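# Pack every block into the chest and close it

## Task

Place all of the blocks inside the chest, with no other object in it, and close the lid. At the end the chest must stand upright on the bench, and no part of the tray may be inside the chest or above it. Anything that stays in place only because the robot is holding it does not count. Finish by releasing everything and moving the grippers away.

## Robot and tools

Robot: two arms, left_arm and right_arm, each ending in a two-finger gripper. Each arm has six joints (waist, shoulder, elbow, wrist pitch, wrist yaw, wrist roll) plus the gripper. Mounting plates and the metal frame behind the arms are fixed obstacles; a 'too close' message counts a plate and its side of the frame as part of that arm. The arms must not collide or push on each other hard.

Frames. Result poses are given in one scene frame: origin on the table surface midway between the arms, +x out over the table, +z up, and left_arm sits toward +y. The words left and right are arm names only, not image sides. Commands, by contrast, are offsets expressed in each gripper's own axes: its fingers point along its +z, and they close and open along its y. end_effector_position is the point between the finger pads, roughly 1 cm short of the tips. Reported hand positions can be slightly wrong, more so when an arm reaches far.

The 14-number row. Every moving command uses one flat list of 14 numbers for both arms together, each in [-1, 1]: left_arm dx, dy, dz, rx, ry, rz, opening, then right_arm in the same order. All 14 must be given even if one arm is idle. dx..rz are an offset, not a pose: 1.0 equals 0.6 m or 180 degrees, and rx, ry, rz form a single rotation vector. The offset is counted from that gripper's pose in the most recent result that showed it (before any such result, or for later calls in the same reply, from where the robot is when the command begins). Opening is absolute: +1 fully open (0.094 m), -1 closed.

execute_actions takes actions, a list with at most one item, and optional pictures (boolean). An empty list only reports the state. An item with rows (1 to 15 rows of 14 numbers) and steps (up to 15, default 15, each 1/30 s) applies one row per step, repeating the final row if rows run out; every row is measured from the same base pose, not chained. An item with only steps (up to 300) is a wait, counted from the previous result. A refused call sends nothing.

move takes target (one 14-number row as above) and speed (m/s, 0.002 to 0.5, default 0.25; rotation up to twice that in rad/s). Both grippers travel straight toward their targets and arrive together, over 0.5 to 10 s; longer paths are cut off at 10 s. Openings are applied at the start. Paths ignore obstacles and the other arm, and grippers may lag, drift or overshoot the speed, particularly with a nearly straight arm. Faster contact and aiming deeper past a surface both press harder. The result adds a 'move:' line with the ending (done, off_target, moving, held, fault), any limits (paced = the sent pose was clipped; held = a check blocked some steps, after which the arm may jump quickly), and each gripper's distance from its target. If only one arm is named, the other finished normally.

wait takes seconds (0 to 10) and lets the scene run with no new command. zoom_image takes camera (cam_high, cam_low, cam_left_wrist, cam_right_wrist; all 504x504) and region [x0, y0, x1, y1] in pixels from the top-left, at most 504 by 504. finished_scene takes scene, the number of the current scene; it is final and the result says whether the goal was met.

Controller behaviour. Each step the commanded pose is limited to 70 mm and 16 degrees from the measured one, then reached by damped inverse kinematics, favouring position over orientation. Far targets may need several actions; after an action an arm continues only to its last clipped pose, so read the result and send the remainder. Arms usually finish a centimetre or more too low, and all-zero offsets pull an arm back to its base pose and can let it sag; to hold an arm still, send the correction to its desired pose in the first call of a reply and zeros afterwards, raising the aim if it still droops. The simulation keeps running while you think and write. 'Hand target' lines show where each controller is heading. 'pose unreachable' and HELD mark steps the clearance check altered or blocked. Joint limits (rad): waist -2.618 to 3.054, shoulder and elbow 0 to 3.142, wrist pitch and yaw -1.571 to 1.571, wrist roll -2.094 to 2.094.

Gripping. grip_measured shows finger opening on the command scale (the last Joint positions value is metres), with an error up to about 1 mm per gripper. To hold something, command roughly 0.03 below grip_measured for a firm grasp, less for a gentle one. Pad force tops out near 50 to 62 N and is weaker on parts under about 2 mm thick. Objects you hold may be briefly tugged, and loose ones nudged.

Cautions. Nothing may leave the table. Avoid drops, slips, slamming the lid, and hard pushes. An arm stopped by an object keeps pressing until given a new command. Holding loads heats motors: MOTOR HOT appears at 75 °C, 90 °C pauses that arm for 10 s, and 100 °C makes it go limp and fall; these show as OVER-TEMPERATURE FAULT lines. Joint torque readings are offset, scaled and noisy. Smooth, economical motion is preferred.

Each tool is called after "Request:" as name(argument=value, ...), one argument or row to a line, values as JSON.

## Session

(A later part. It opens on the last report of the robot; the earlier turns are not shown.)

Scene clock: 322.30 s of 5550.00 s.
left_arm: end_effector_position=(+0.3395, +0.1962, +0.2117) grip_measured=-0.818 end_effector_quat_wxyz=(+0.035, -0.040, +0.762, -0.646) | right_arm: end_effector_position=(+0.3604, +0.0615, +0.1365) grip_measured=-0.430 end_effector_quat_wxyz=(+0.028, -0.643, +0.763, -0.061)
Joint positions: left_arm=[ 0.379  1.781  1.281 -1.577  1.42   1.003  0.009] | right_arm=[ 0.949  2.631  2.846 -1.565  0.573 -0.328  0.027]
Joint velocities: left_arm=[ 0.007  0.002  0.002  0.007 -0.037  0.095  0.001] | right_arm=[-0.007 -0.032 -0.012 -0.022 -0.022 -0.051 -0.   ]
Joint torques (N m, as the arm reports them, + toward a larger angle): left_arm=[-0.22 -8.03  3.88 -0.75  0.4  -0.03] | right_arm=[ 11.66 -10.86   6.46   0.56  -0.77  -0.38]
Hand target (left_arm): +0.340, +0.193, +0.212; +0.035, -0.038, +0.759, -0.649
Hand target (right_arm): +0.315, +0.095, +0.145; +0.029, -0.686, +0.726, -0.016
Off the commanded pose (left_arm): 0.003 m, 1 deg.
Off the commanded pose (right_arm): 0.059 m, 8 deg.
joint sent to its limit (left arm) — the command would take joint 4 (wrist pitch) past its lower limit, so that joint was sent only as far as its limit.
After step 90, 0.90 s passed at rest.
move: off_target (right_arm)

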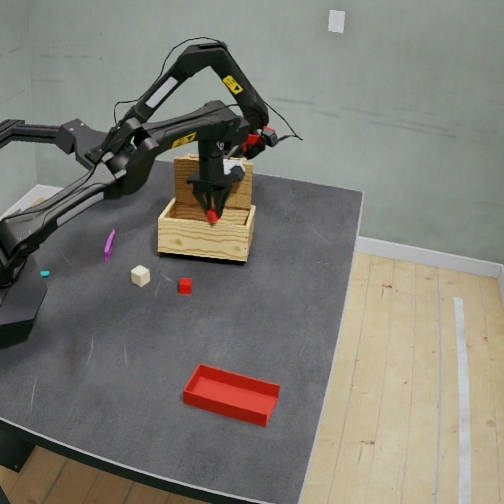

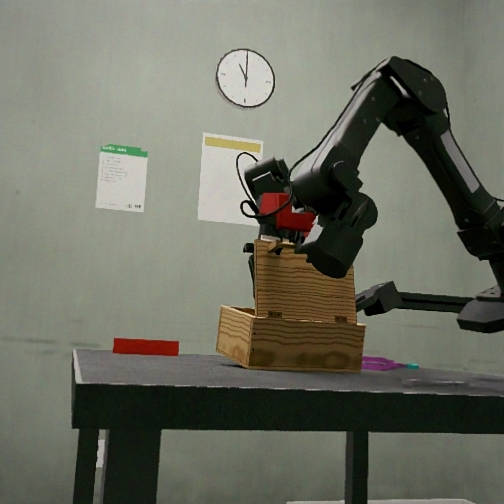

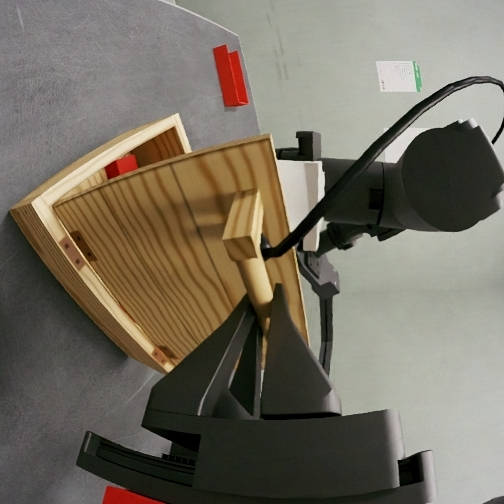

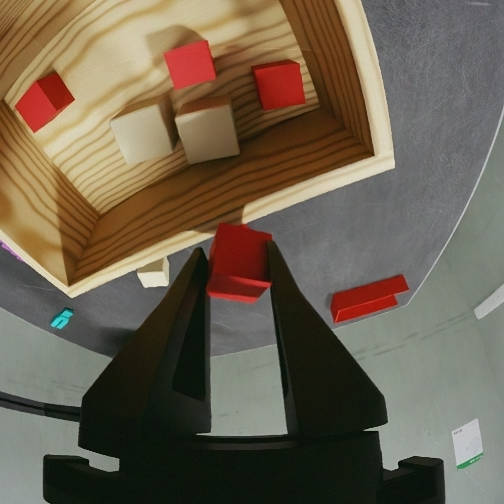

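Request:
move(
  target=[0,0,0,0,0,0,-1, 0,0,0,0,0,0,1],
)

Scene clock: 328.03 s of 5550.00 s.
left_arm: end_effector_position=(+0.3398, +0.1957, +0.2121) grip_measured=-0.818 end_effector_quat_wxyz=(+0.035, -0.041, +0.761, -0.646) | right_arm: end_effector_position=(+0.3641, +0.0585, +0.1346) grip_measured=+1.000 end_effector_quat_wxyz=(+0.027, -0.639, +0.766, -0.064)
Joint positions: left_arm=[ 0.378  1.781  1.281 -1.577  1.423  1.001  0.009] | right_arm=[ 0.941  2.632  2.846 -1.565  0.578 -0.326  0.094]
Joint velocities: left_arm=[-0.007 -0.002  0.007 -0.037 -0.066 -0.007 -0.   ] | right_arm=[-0.012  0.007  0.007 -0.022  0.007  0.022  0.   ]
Joint torques (N m, as the arm reports them, + toward a larger angle): left_arm=[ 0.49 -8.13  3.83 -0.73  0.31 -0.02] | right_arm=[  5.98 -12.97   5.32   0.42   0.04  -0.01]
Hand target (left_arm): +0.339, +0.196, +0.212; +0.035, -0.040, +0.762, -0.645
Hand target (right_arm): +0.360, +0.062, +0.136; +0.028, -0.643, +0.763, -0.061
Off the commanded pose (left_arm): 0.001 m, 0 deg.
Off the commanded pose (right_arm): 0.005 m, 1 deg.
joint sent to its limit (left arm) — the command would take joint 4 (wrist pitch) past its lower limit, so that joint was sent only as far as its limit.
After step 90, 2.03 s passed at rest.
move: done

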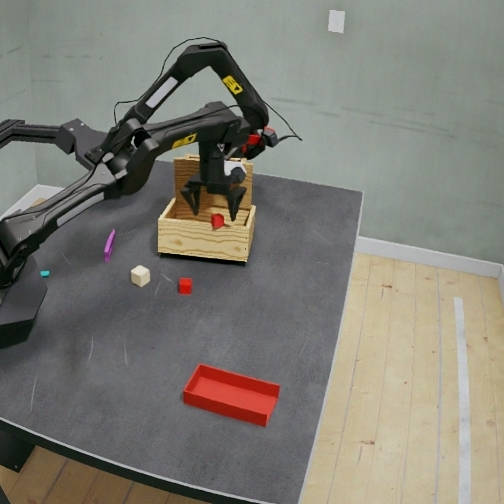

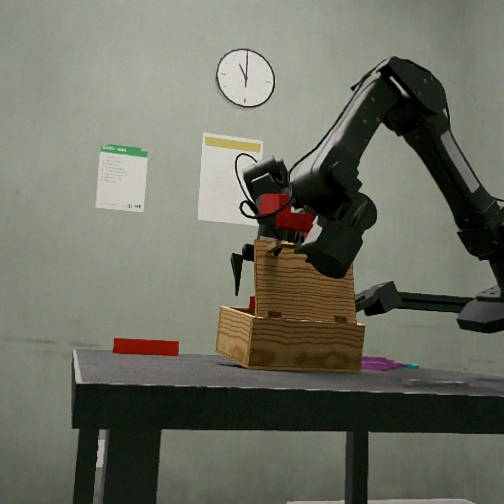

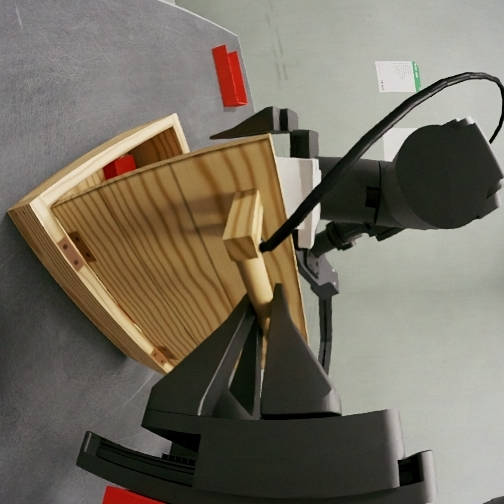

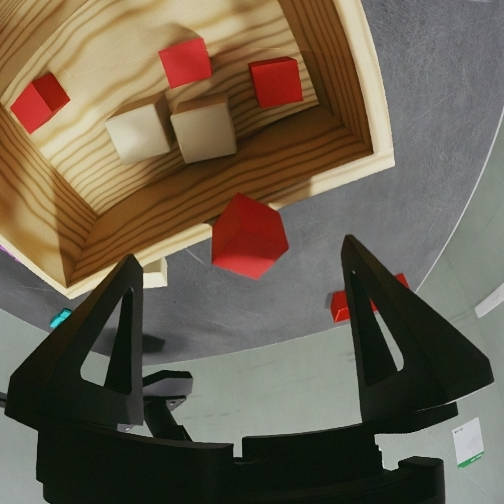

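Request:
move(
  target=[0,0,0,0,0,0,-1, 0.09,0,0,0,0,0,-1],
)

Request:
move(
  target=[0,0,0,0,0,0,-1, 0,0,0.05,0,0,0,-1],
)

Request:
move(
  target=[0,0,0,0,0,0,-1, -0.09,0,0,0,0,0,-1],
  speed=0.08,
)

Scene clock: 333.60 s of 5550.00 s.
left_arm: end_effector_position=(+0.3394, +0.1937, +0.2126) grip_measured=-0.818 end_effector_quat_wxyz=(+0.034, -0.039, +0.760, -0.648) | right_arm: end_effector_position=(+0.3521, +0.0019, +0.1253) grip_measured=-0.579 end_effector_quat_wxyz=(+0.009, -0.640, +0.765, -0.073)
Joint positions: left_arm=[ 0.371  1.781  1.281 -1.577  1.424  1.001  0.009] | right_arm=[ 0.899  2.223  2.055 -1.203  0.573 -0.354  0.02 ]
Joint velocities: left_arm=[-0.002  0.007 -0.002 -0.037 -0.066  0.022  0.   ] | right_arm=[-0.017  0.002 -0.017 -0.007 -0.022  0.037  0.   ]
Joint torques (N m, as the arm reports them, + toward a larger angle): left_arm=[ 0.83 -8.08  3.79 -0.75  0.3  -0.03] | right_arm=[  5.19 -14.01   4.58   0.57   0.07  -0.09]
Hand target (left_arm): +0.340, +0.196, +0.212; +0.035, -0.041, +0.761, -0.646
Hand target (right_arm): +0.355, +0.006, +0.137; +0.026, -0.639, +0.766, -0.065
Off the commanded pose (left_arm): 0.002 m, 0 deg.
Off the commanded pose (right_arm): 0.012 m, 2 deg.
joint sent to its limit (left arm) — the command would take joint 4 (wrist pitch) past its lower limit, so that joint was sent only as far as its limit.
After step 90, 1.27 s passed at rest.
move: off_target (right_arm)

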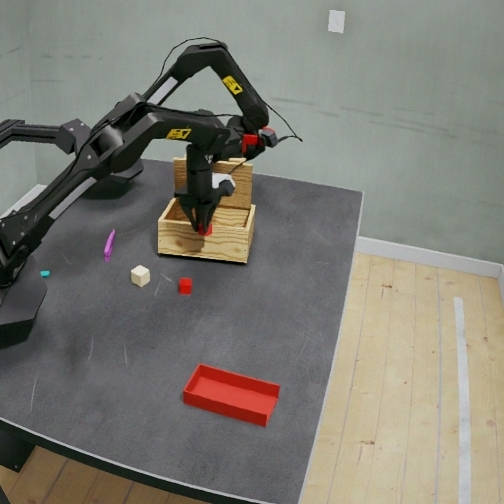

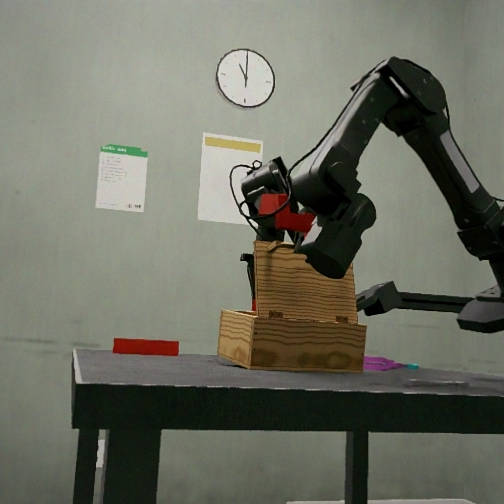

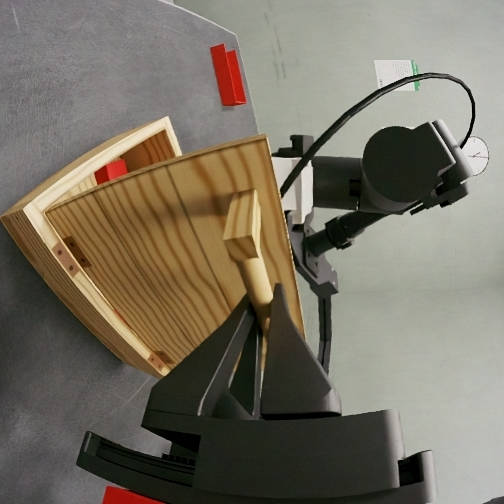

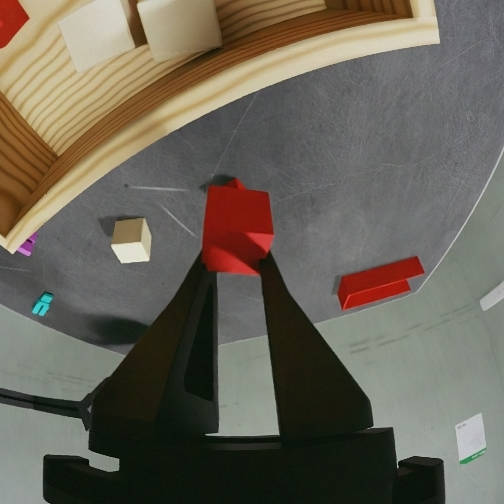

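Scene clock: 334.53 s of 5550.00 s.
left_arm: end_effector_position=(+0.3394, +0.1937, +0.2126) grip_measured=-0.818 end_effector_quat_wxyz=(+0.034, -0.039, +0.760, -0.648) | right_arm: end_effector_position=(+0.3559, -0.0058, +0.0936) grip_measured=-0.579 end_effector_quat_wxyz=(+0.002, -0.637, +0.767, -0.080)
Joint positions: left_arm=[ 0.371  1.781  1.281 -1.577  1.424  1.001  0.009] | right_arm=[ 0.857  2.245  1.986 -1.108  0.573 -0.384  0.02 ]
Joint velocities: left_arm=[-0.007 -0.002 -0.002  0.007 -0.037  0.022 -0.   ] | right_arm=[ 0.002 -0.027  0.007  0.007 -0.081  0.051 -0.   ]
Joint torques (N m, as the arm reports them, + toward a larger angle): left_arm=[ 0.34 -8.28  3.8  -0.74  0.26 -0.05] | right_arm=[  5.06 -12.17   4.81   0.52   0.03  -0.08]
Hand target (left_arm): +0.339, +0.194, +0.213; +0.034, -0.039, +0.760, -0.648
Hand target (right_arm): +0.355, -0.001, +0.096; +0.009, -0.640, +0.765, -0.073
Off the commanded pose (left_arm): 0.000 m, 0 deg.
Off the commanded pose (right_arm): 0.005 m, 1 deg.
joint sent to its limit (left arm) — the command would take joint 4 (wrist pitch) past its lower limit, so that joint was sent only as far as its limit.
move: done

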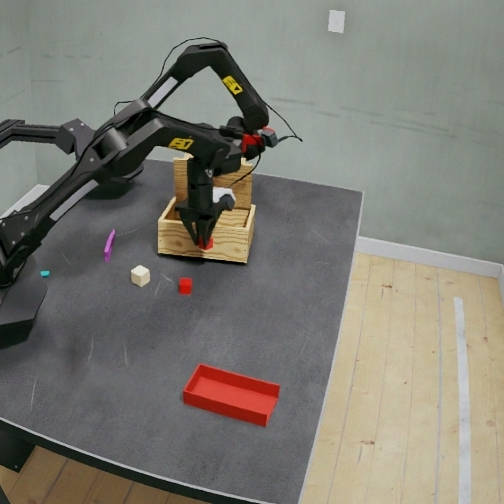

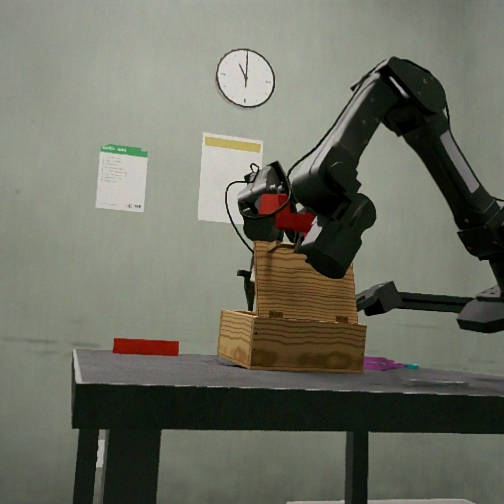

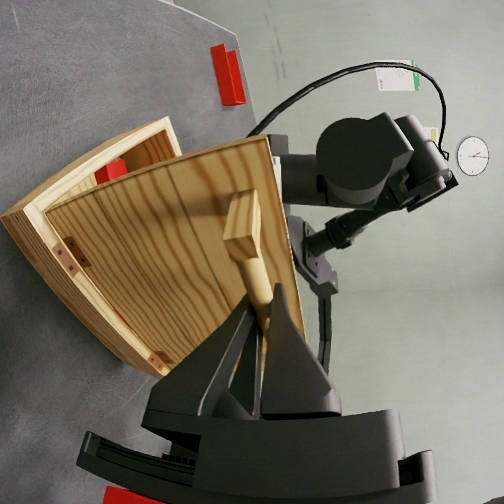

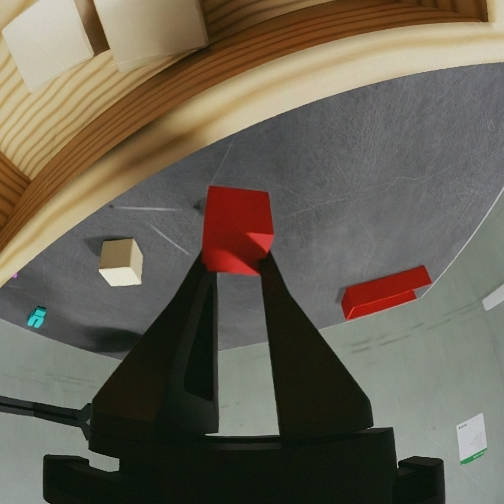

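Scene clock: 335.67 s of 5550.00 s.
left_arm: end_effector_position=(+0.3394, +0.1937, +0.2126) grip_measured=-0.818 end_effector_quat_wxyz=(+0.033, -0.039, +0.760, -0.648) | right_arm: end_effector_position=(+0.3700, +0.0315, +0.0745) grip_measured=-0.579 end_effector_quat_wxyz=(-0.016, -0.636, +0.766, -0.089)
Joint positions: left_arm=[ 0.371  1.781  1.281 -1.577  1.424  1.     0.009] | right_arm=[ 0.86   2.578  2.542 -1.38   0.58  -0.359  0.02 ]
Joint velocities: left_arm=[-0.017 -0.012 -0.007 -0.081 -0.007  0.022 -0.   ] | right_arm=[ 0.012  0.037  0.046 -0.066  0.066  0.037  0.   ]
Joint torques (N m, as the arm reports them, + toward a larger angle): left_arm=[ 0.39 -8.22  3.7  -0.71  0.31 -0.05] | right_arm=[  7.51 -13.12   8.02   0.27   0.09   0.1 ]
Hand target (left_arm): +0.339, +0.194, +0.213; +0.034, -0.039, +0.760, -0.648
Hand target (right_arm): +0.365, +0.046, +0.088; +0.003, -0.637, +0.767, -0.079
Off the commanded pose (left_arm): 0.000 m, 0 deg.
Off the commanded pose (right_arm): 0.021 m, 2 deg.
joint sent to its limit (left arm) — the command would take joint 4 (wrist pitch) past its lower limit, so that joint was sent only as far as its limit.
move: off_target (right_arm)

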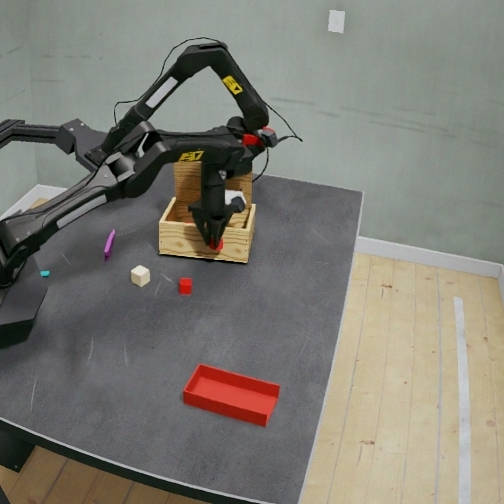

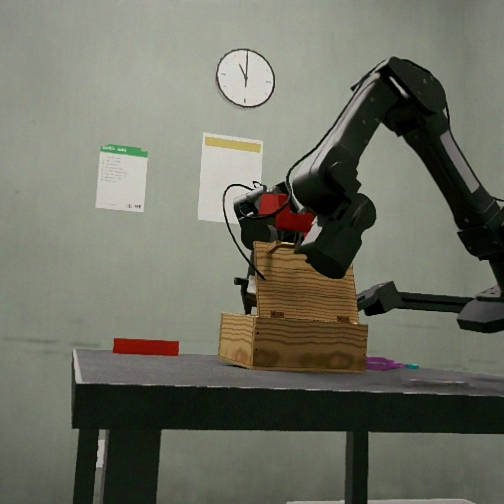

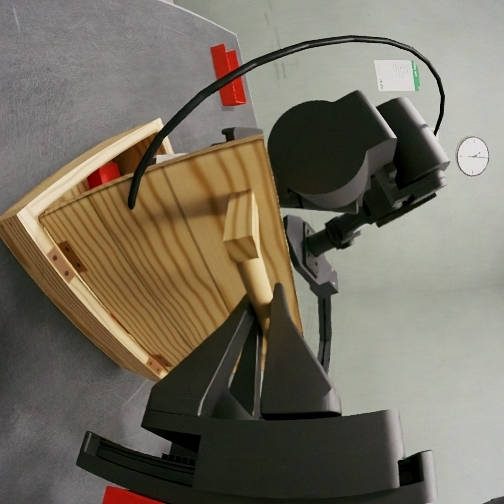

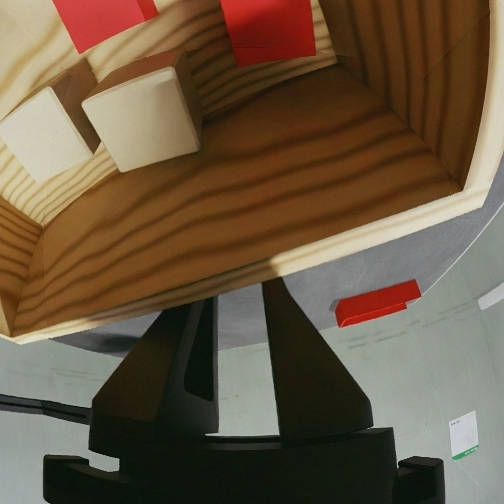

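Request:
move(
  target=[0.01,-0.016,0.098,0,0,0,-1, 0.17,0,-0.13,0,0,0,-1],
  speed=0.08,
)

Request:
move(
  target=[0,0,0,0,0,0,-1, -0.17,0,-0.02,0,0,0,-1],
  speed=0.08,
)

Scene clock: 342.80 s of 5550.00 s.
left_arm: end_effector_position=(+0.3422, +0.1372, +0.2103) grip_measured=-0.818 end_effector_quat_wxyz=(+0.032, -0.037, +0.762, -0.646) | right_arm: end_effector_position=(+0.3501, -0.0580, +0.1551) grip_measured=-0.579 end_effector_quat_wxyz=(-0.027, -0.636, +0.766, -0.092)
Joint positions: left_arm=[ 0.17   1.471  0.904 -0.252  1.386 -0.268  0.009] | right_arm=[ 0.867  2.046  1.891 -1.293  0.58  -0.337  0.02 ]
Joint velocities: left_arm=[ 0.017 -0.027 -0.051  0.168 -0.022 -0.271 -0.   ] | right_arm=[ 0.007 -0.002  0.012 -0.022  0.022 -0.051 -0.   ]
Joint torques (N m, as the arm reports them, + toward a larger angle): left_arm=[-0.79 -7.9   3.51  0.88  0.48 -0.12] | right_arm=[  5.61 -12.62   4.3    0.18   0.16   0.11]
Hand target (left_arm): +0.339, +0.135, +0.211; +0.032, -0.038, +0.761, -0.646
Hand target (right_arm): +0.346, -0.055, +0.166; -0.016, -0.637, +0.766, -0.089
Off the commanded pose (left_arm): 0.005 m, 0 deg.
Off the commanded pose (right_arm): 0.012 m, 1 deg.
After step 90, 1.53 s passed at rest.
move: off_target (right_arm)

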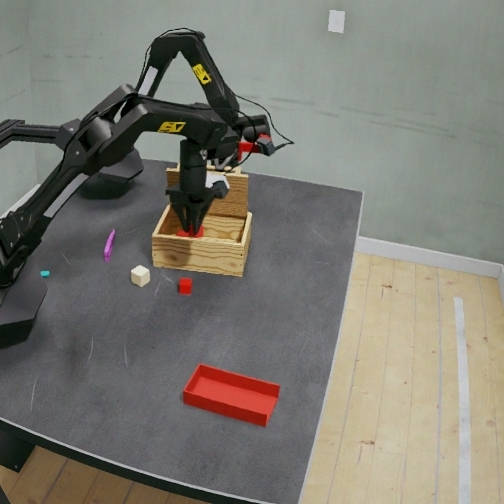

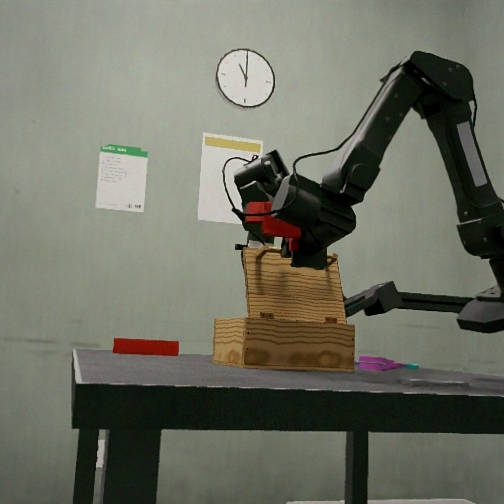

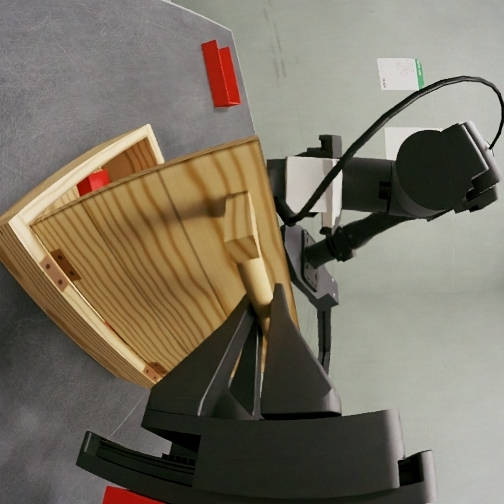

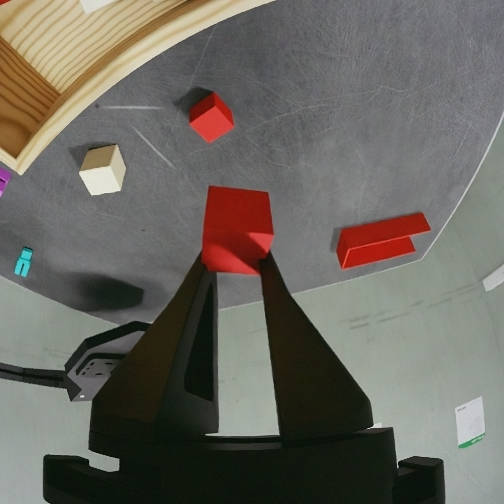

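Scene clock: 344.43 s of 5550.00 s.
left_arm: end_effector_position=(+0.3484, +0.1497, +0.2098) grip_measured=-0.818 end_effector_quat_wxyz=(+0.044, -0.050, +0.762, -0.644) | right_arm: end_effector_position=(+0.3831, +0.0173, +0.1357) grip_measured=-0.579 end_effector_quat_wxyz=(-0.003, -0.631, +0.768, -0.105)
Joint positions: left_arm=[ 0.212  1.471  0.904 -0.238  1.402 -0.282  0.009] | right_arm=[ 0.889  2.523  2.669 -1.566  0.623 -0.32   0.02 ]
Joint velocities: left_arm=[ 0.017 -0.017  0.002  0.007 -0.022  0.022  0.001] | right_arm=[-0.032  0.002  0.017 -0.007 -0.007 -0.007  0.   ]
Joint torques (N m, as the arm reports them, + toward a larger angle): left_arm=[-3.09 -7.17  4.6   0.64  0.42  0.06] | right_arm=[  8.92 -11.98   8.97   0.26  -0.2    0.08]
Hand target (left_arm): +0.342, +0.138, +0.210; +0.033, -0.037, +0.762, -0.646
Hand target (right_arm): +0.367, +0.040, +0.150; +0.017, -0.640, +0.764, -0.079
Off the commanded pose (left_arm): 0.014 m, 2 deg.
Off the commanded pose (right_arm): 0.033 m, 3 deg.
joint sent to its limit (right arm) — the command would take joint 4 (wrist pitch) past its lower limit, so that joint was sent only as far as its limit.
move: off_target (left_arm, right_arm)

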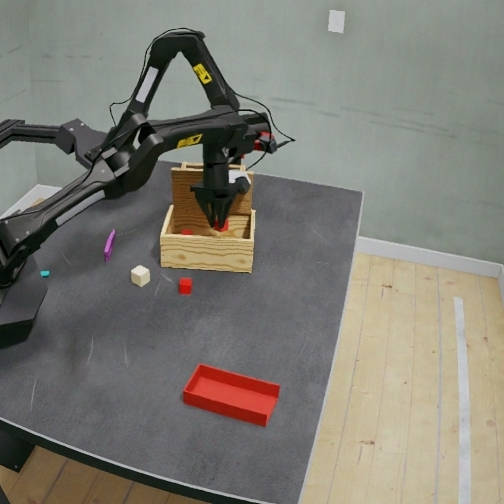

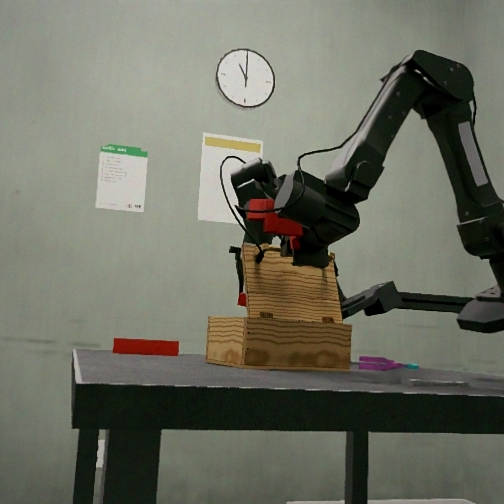

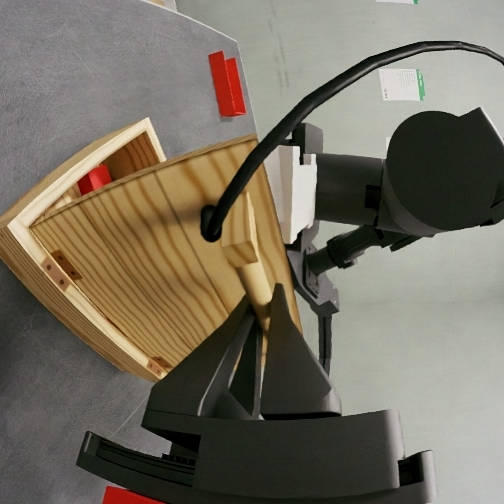

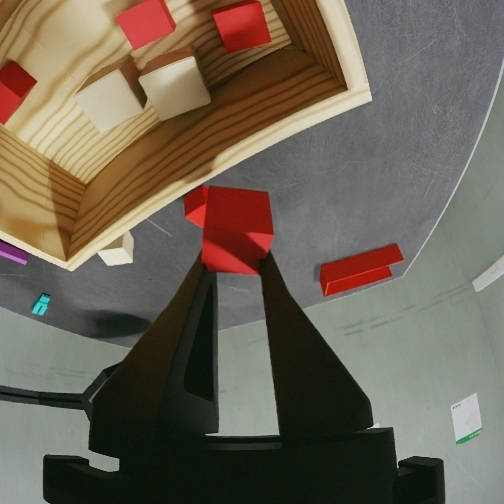

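Request:
execute_actions(
  actions=[],
)

Scene clock: 355.80 s of 5550.00 s.
left_arm: end_effector_position=(+0.3484, +0.1497, +0.2098) grip_measured=-0.818 end_effector_quat_wxyz=(+0.044, -0.050, +0.762, -0.644) | right_arm: end_effector_position=(+0.3834, +0.0172, +0.1358) grip_measured=-0.579 end_effector_quat_wxyz=(-0.002, -0.632, +0.768, -0.106)
Joint positions: left_arm=[ 0.212  1.471  0.904 -0.238  1.402 -0.282  0.009] | right_arm=[ 0.889  2.523  2.67  -1.566  0.624 -0.322  0.02 ]
Joint velocities: left_arm=[-0.027 -0.002 -0.017 -0.022 -0.022  0.007  0.   ] | right_arm=[-0.012 -0.012 -0.002 -0.007 -0.037 -0.007  0.   ]
Joint torques (N m, as the arm reports them, + toward a larger angle): left_arm=[-3.13 -6.99  4.77  0.62  0.43  0.09] | right_arm=[  8.93 -12.03   9.03   0.25  -0.2    0.08]
Hand target (left_arm): +0.342, +0.138, +0.210; +0.033, -0.037, +0.762, -0.646
Hand target (right_arm): +0.367, +0.040, +0.151; +0.017, -0.640, +0.764, -0.079
Off the commanded pose (left_arm): 0.014 m, 2 deg.
Off the commanded pose (right_arm): 0.033 m, 3 deg.
Steps of this call (steps 1 to 90: nothing new was sent; then 8.37 s passed at rest). Readings (end_effector_position):
1: left_arm (+0.3484, +0.1497, +0.2098) | right_arm (+0.3831, +0.0172, +0.1357)
2: left_arm (+0.3484, +0.1497, +0.2098) | right_arm (+0.3831, +0.0172, +0.1357)
4: left_arm (+0.3484, +0.1497, +0.2098) | right_arm (+0.3833, +0.0172, +0.1358)
8: left_arm (+0.3484, +0.1497, +0.2098) | right_arm (+0.3834, +0.0172, +0.1358)
90: the state above

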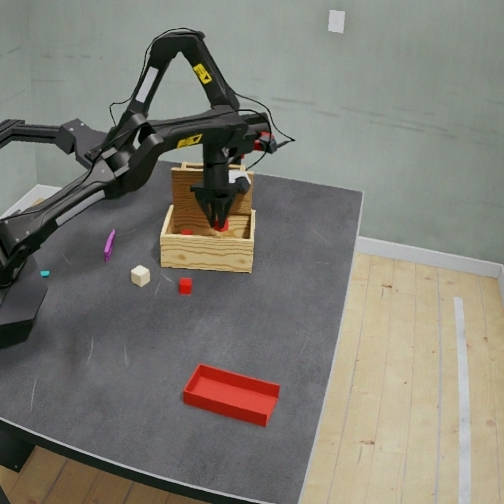

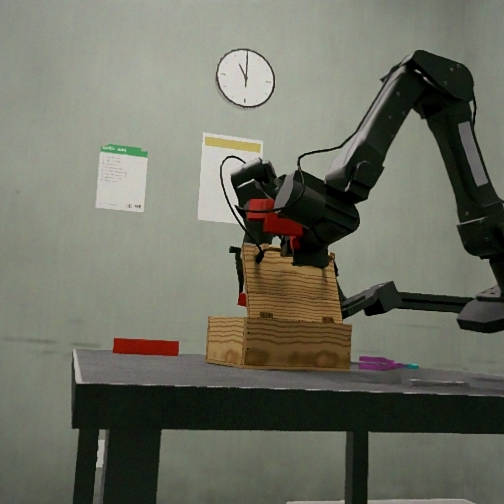

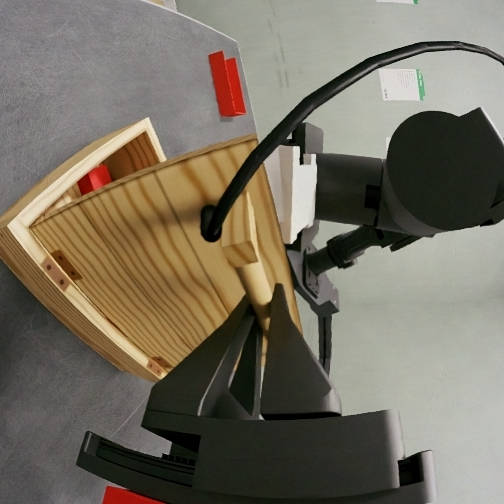

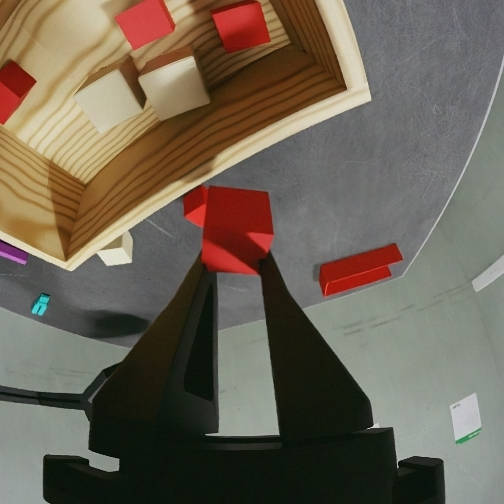

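Request:
move(
  target=[0,0,0,0,0,0,-1,-0.07,0,0,0,-0.22,0,-1],
  speed=0.06,
)

Scene clock: 371.17 s of 5550.00 s.
left_arm: end_effector_position=(+0.3488, +0.1507, +0.2102) grip_measured=-0.818 end_effector_quat_wxyz=(+0.044, -0.051, +0.761, -0.645) | right_arm: end_effector_position=(+0.3862, +0.0545, +0.1140) grip_measured=-0.579 end_effector_quat_wxyz=(+0.233, -0.631, +0.732, +0.104)
Joint positions: left_arm=[ 0.215  1.471  0.904 -0.236  1.405 -0.284  0.009] | right_arm=[ 0.787  1.983  1.522 -0.31   0.239 -0.686  0.02 ]
Joint velocities: left_arm=[ 0.022  0.017 -0.017 -0.066 -0.037 -0.051  0.   ] | right_arm=[-0.002 -0.002  0.007  0.007  0.051  0.051 -0.   ]
Joint torques (N m, as the arm reports them, + toward a larger angle): left_arm=[-0.33 -7.05  4.65  0.75  0.45 -0.02] | right_arm=[  3.86 -13.44   5.05   1.55  -0.32  -0.07]
Hand target (left_arm): +0.348, +0.150, +0.210; +0.044, -0.050, +0.762, -0.644
Hand target (right_arm): +0.393, +0.057, +0.130; +0.255, -0.627, +0.727, +0.114
Off the commanded pose (left_arm): 0.001 m, 0 deg.
Off the commanded pose (right_arm): 0.017 m, 3 deg.
After step 90, 6.13 s passed at rest.
move: off_target (right_arm)

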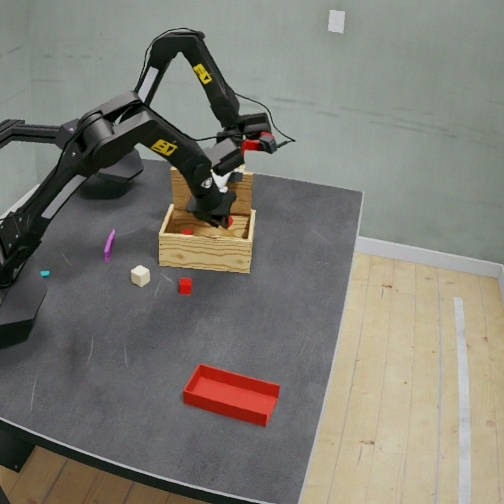

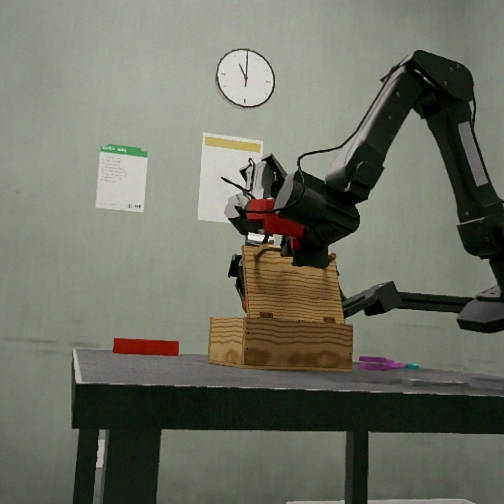

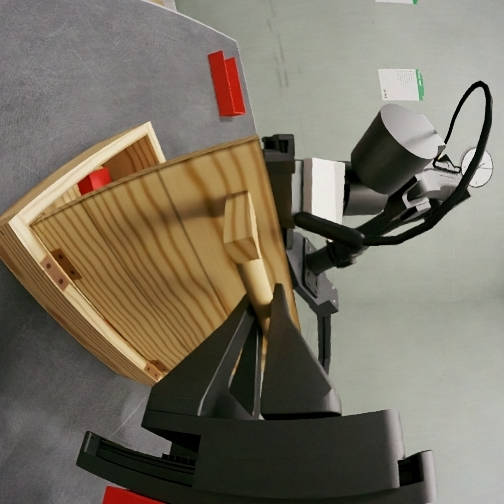

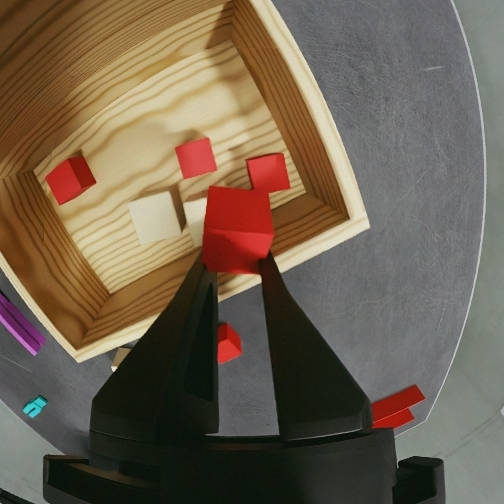

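A bit further, along −x and slightly along the fingers.

Request:
move(
  target=[0,0,0,0,0,0,-1,-0.07,0.02,0.02,0,-0.05,0,-1],
  speed=0.06,
)

Request:
execute_actions(
  actions=[
    {"rows":[[0,0,0,0,0,0,-1,0,0,0,0,0,0,0.3]],"steps":15},
  ],
)

Scene clock: 375.87 s of 5550.00 s.
left_arm: end_effector_position=(+0.3494, +0.1525, +0.2103) grip_measured=-0.818 end_effector_quat_wxyz=(+0.046, -0.053, +0.761, -0.645) | right_arm: end_effector_position=(+0.3965, +0.0757, +0.1166) grip_measured=-0.579 end_effector_quat_wxyz=(+0.278, -0.612, +0.730, +0.124)
Joint positions: left_arm=[ 0.221  1.471  0.904 -0.236  1.408 -0.284  0.009] | right_arm=[ 0.787  2.012  1.522 -0.183  0.207 -0.682  0.02 ]
Joint velocities: left_arm=[ 0.002  0.002 -0.002 -0.022 -0.022 -0.022 -0.001] | right_arm=[ 0.012  0.002  0.007 -0.022 -0.066 -0.037 -0.001]
Joint torques (N m, as the arm reports them, + toward a larger angle): left_arm=[-0.49 -7.04  4.77  0.72  0.48  0.03] | right_arm=[ 6.57 -9.59  5.96  1.87 -0.64 -0.06]
Hand target (left_arm): +0.349, +0.151, +0.210; +0.044, -0.051, +0.761, -0.645
Hand target (right_arm): +0.380, +0.097, +0.123; +0.290, -0.621, +0.712, +0.153
Off the commanded pose (left_arm): 0.002 m, 0 deg.
Off the commanded pose (right_arm): 0.028 m, 4 deg.
After step 90, 0.10 s passed at rest.
move: off_target (right_arm)

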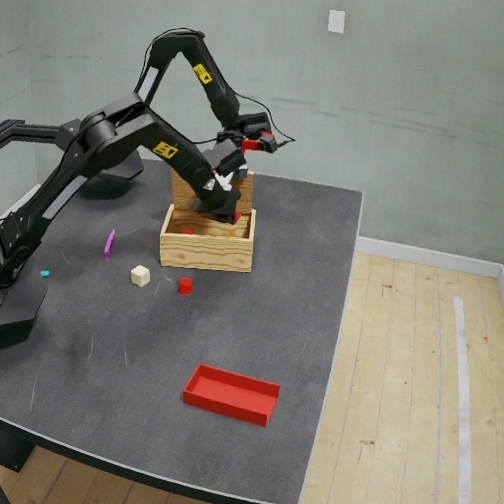

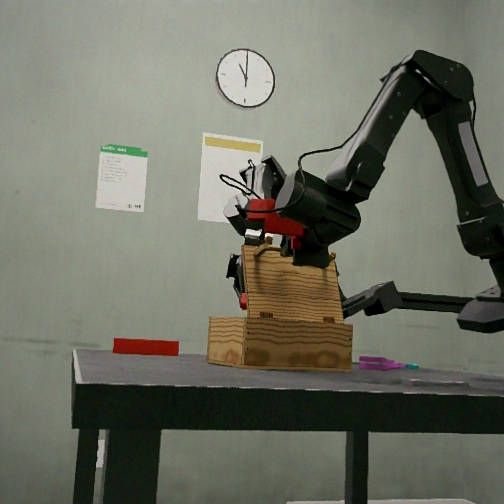

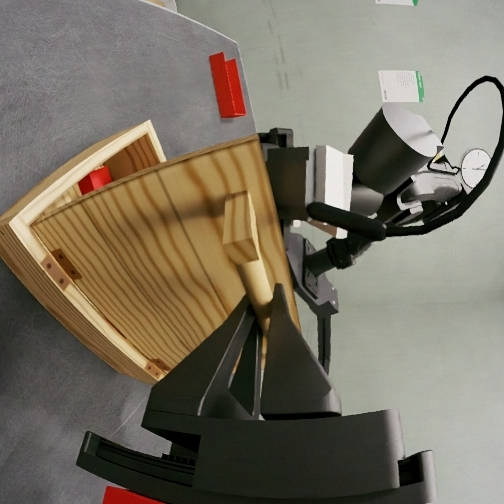

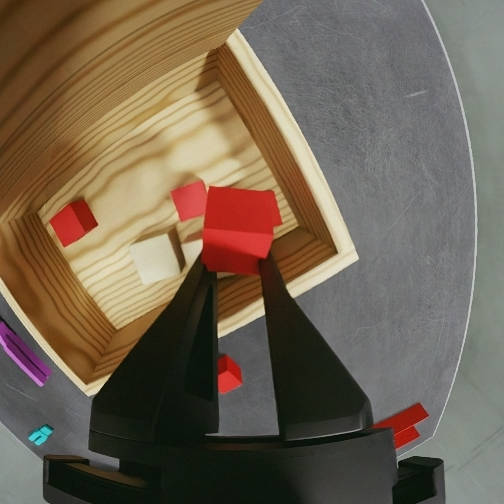

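Scene clock: 376.37 s of 5550.00 s.
left_arm: end_effector_position=(+0.3495, +0.1527, +0.2102) grip_measured=-0.818 end_effector_quat_wxyz=(+0.046, -0.053, +0.761, -0.645) | right_arm: end_effector_position=(+0.3981, +0.0742, +0.1157) grip_measured=+0.297 end_effector_quat_wxyz=(+0.277, -0.611, +0.731, +0.122)
Joint positions: left_arm=[ 0.222  1.471  0.904 -0.236  1.408 -0.284  0.009] | right_arm=[ 0.783  2.012  1.522 -0.183  0.208 -0.682  0.061]
Joint velocities: left_arm=[-0.007 -0.017 -0.007 -0.066 -0.051  0.037 -0.   ] | right_arm=[-0.007  0.002  0.002 -0.007 -0.066 -0.066  0.   ]
Joint torques (N m, as the arm reports them, + toward a larger angle): left_arm=[-0.22 -6.91  4.96  0.76  0.53 -0.04] | right_arm=[  4.21 -11.01   5.84   1.46  -0.15   0.  ]
Hand target (left_arm): +0.349, +0.153, +0.210; +0.046, -0.053, +0.761, -0.645
Hand target (right_arm): +0.397, +0.076, +0.117; +0.278, -0.612, +0.730, +0.124
Off the commanded pose (left_arm): 0.000 m, 0 deg.
Off the commanded pose (right_arm): 0.002 m, 0 deg.
Steps of this call (steps 1 to 15: all 15 steps of this action). Readings (end_effector_position):
1: left_arm (+0.3495, +0.1527, +0.2102) | right_arm (+0.3972, +0.0751, +0.1162)
2: left_arm (+0.3495, +0.1527, +0.2102) | right_arm (+0.3975, +0.0748, +0.1161)
4: left_arm (+0.3495, +0.1527, +0.2102) | right_arm (+0.3981, +0.0743, +0.1158)
8: left_arm (+0.3495, +0.1527, +0.2102) | right_arm (+0.3981, +0.0742, +0.1157)
15: the state above

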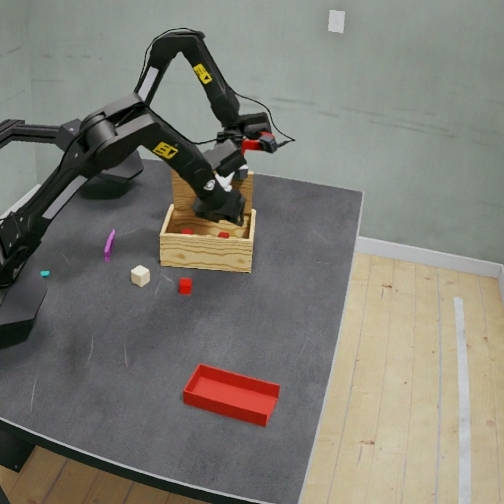

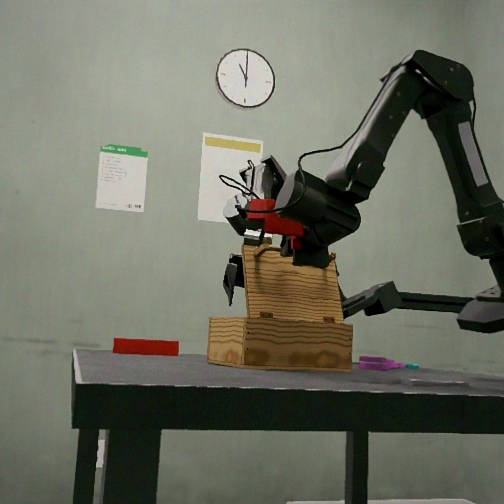

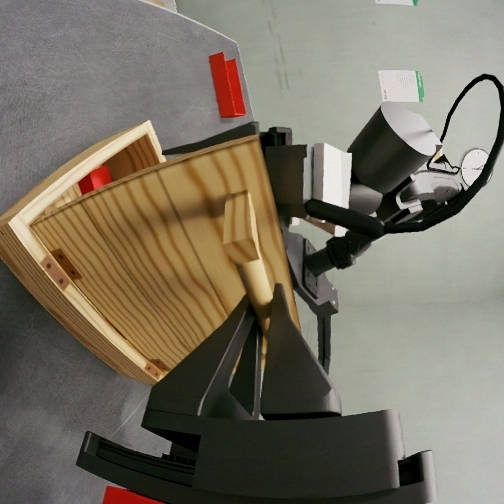

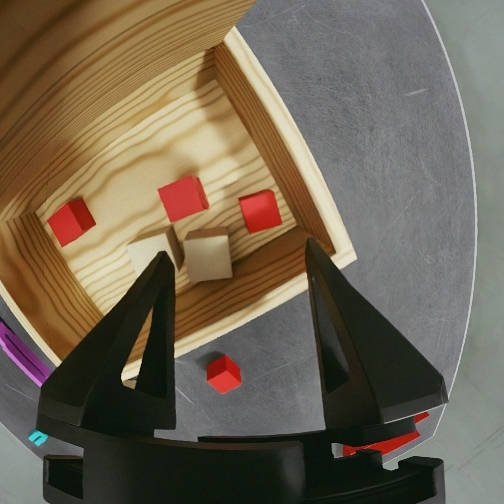

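Request:
move(
  target=[0,0,0,0,0,0,-1,0.119,0.029,-0.158,0,0.195,0,0.3],
  speed=0.1,
)

Scene clock: 386.57 s of 5550.00 s.
left_arm: end_effector_position=(+0.3495, +0.1527, +0.2102) grip_measured=-0.818 end_effector_quat_wxyz=(+0.046, -0.053, +0.761, -0.645) | right_arm: end_effector_position=(+0.3517, -0.0392, +0.1423) grip_measured=+0.297 end_effector_quat_wxyz=(+0.035, -0.623, +0.778, -0.070)
Joint positions: left_arm=[ 0.222  1.471  0.904 -0.236  1.408 -0.284  0.009] | right_arm=[ 0.873  1.986  1.736 -1.047  0.577 -0.369  0.061]
Joint velocities: left_arm=[-0.002 -0.017  0.002 -0.066 -0.007 -0.022 -0.002] | right_arm=[ 0.012  0.002 -0.007 -0.022 -0.051 -0.022 -0.   ]
Joint torques (N m, as the arm reports them, + toward a larger angle): left_arm=[-0.04 -7.    4.77  0.77  0.52 -0.04] | right_arm=[ 5.59 -9.8   7.87  0.37  0.25  0.12]
Hand target (left_arm): +0.350, +0.153, +0.210; +0.046, -0.053, +0.761, -0.645
Hand target (right_arm): +0.351, -0.030, +0.151; +0.047, -0.623, +0.778, -0.068
Off the commanded pose (left_arm): 0.000 m, 0 deg.
Off the commanded pose (right_arm): 0.013 m, 1 deg.
After step 90, 3.60 s passed at rest.
move: off_target (right_arm)

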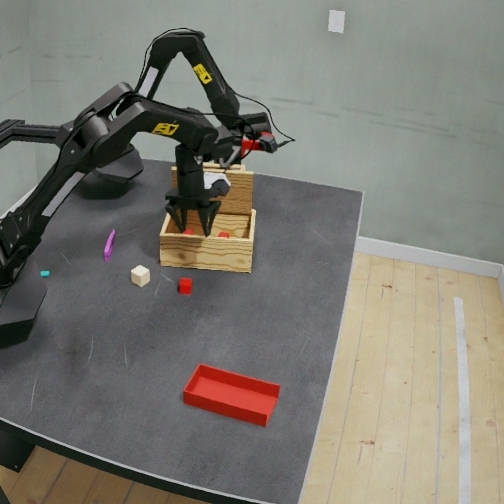

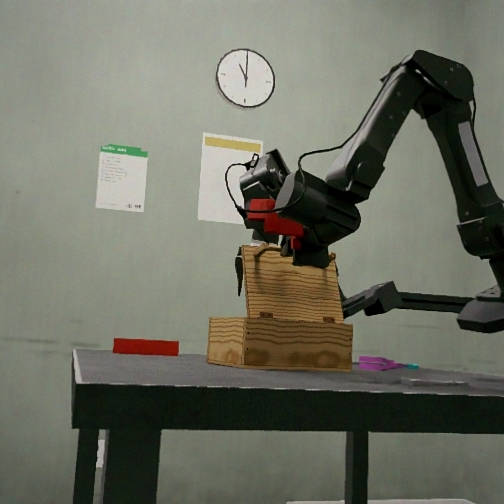

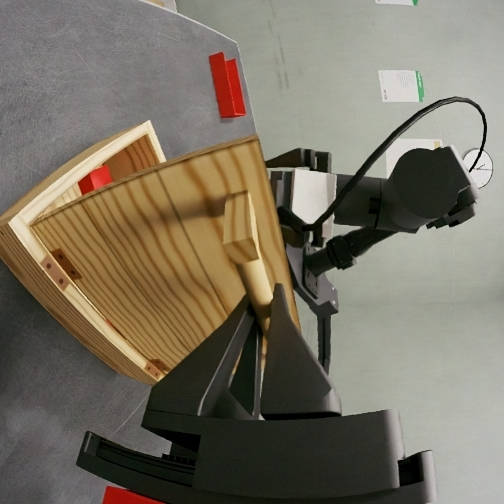

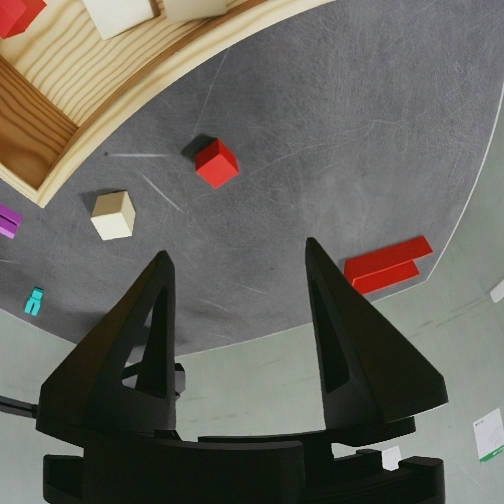

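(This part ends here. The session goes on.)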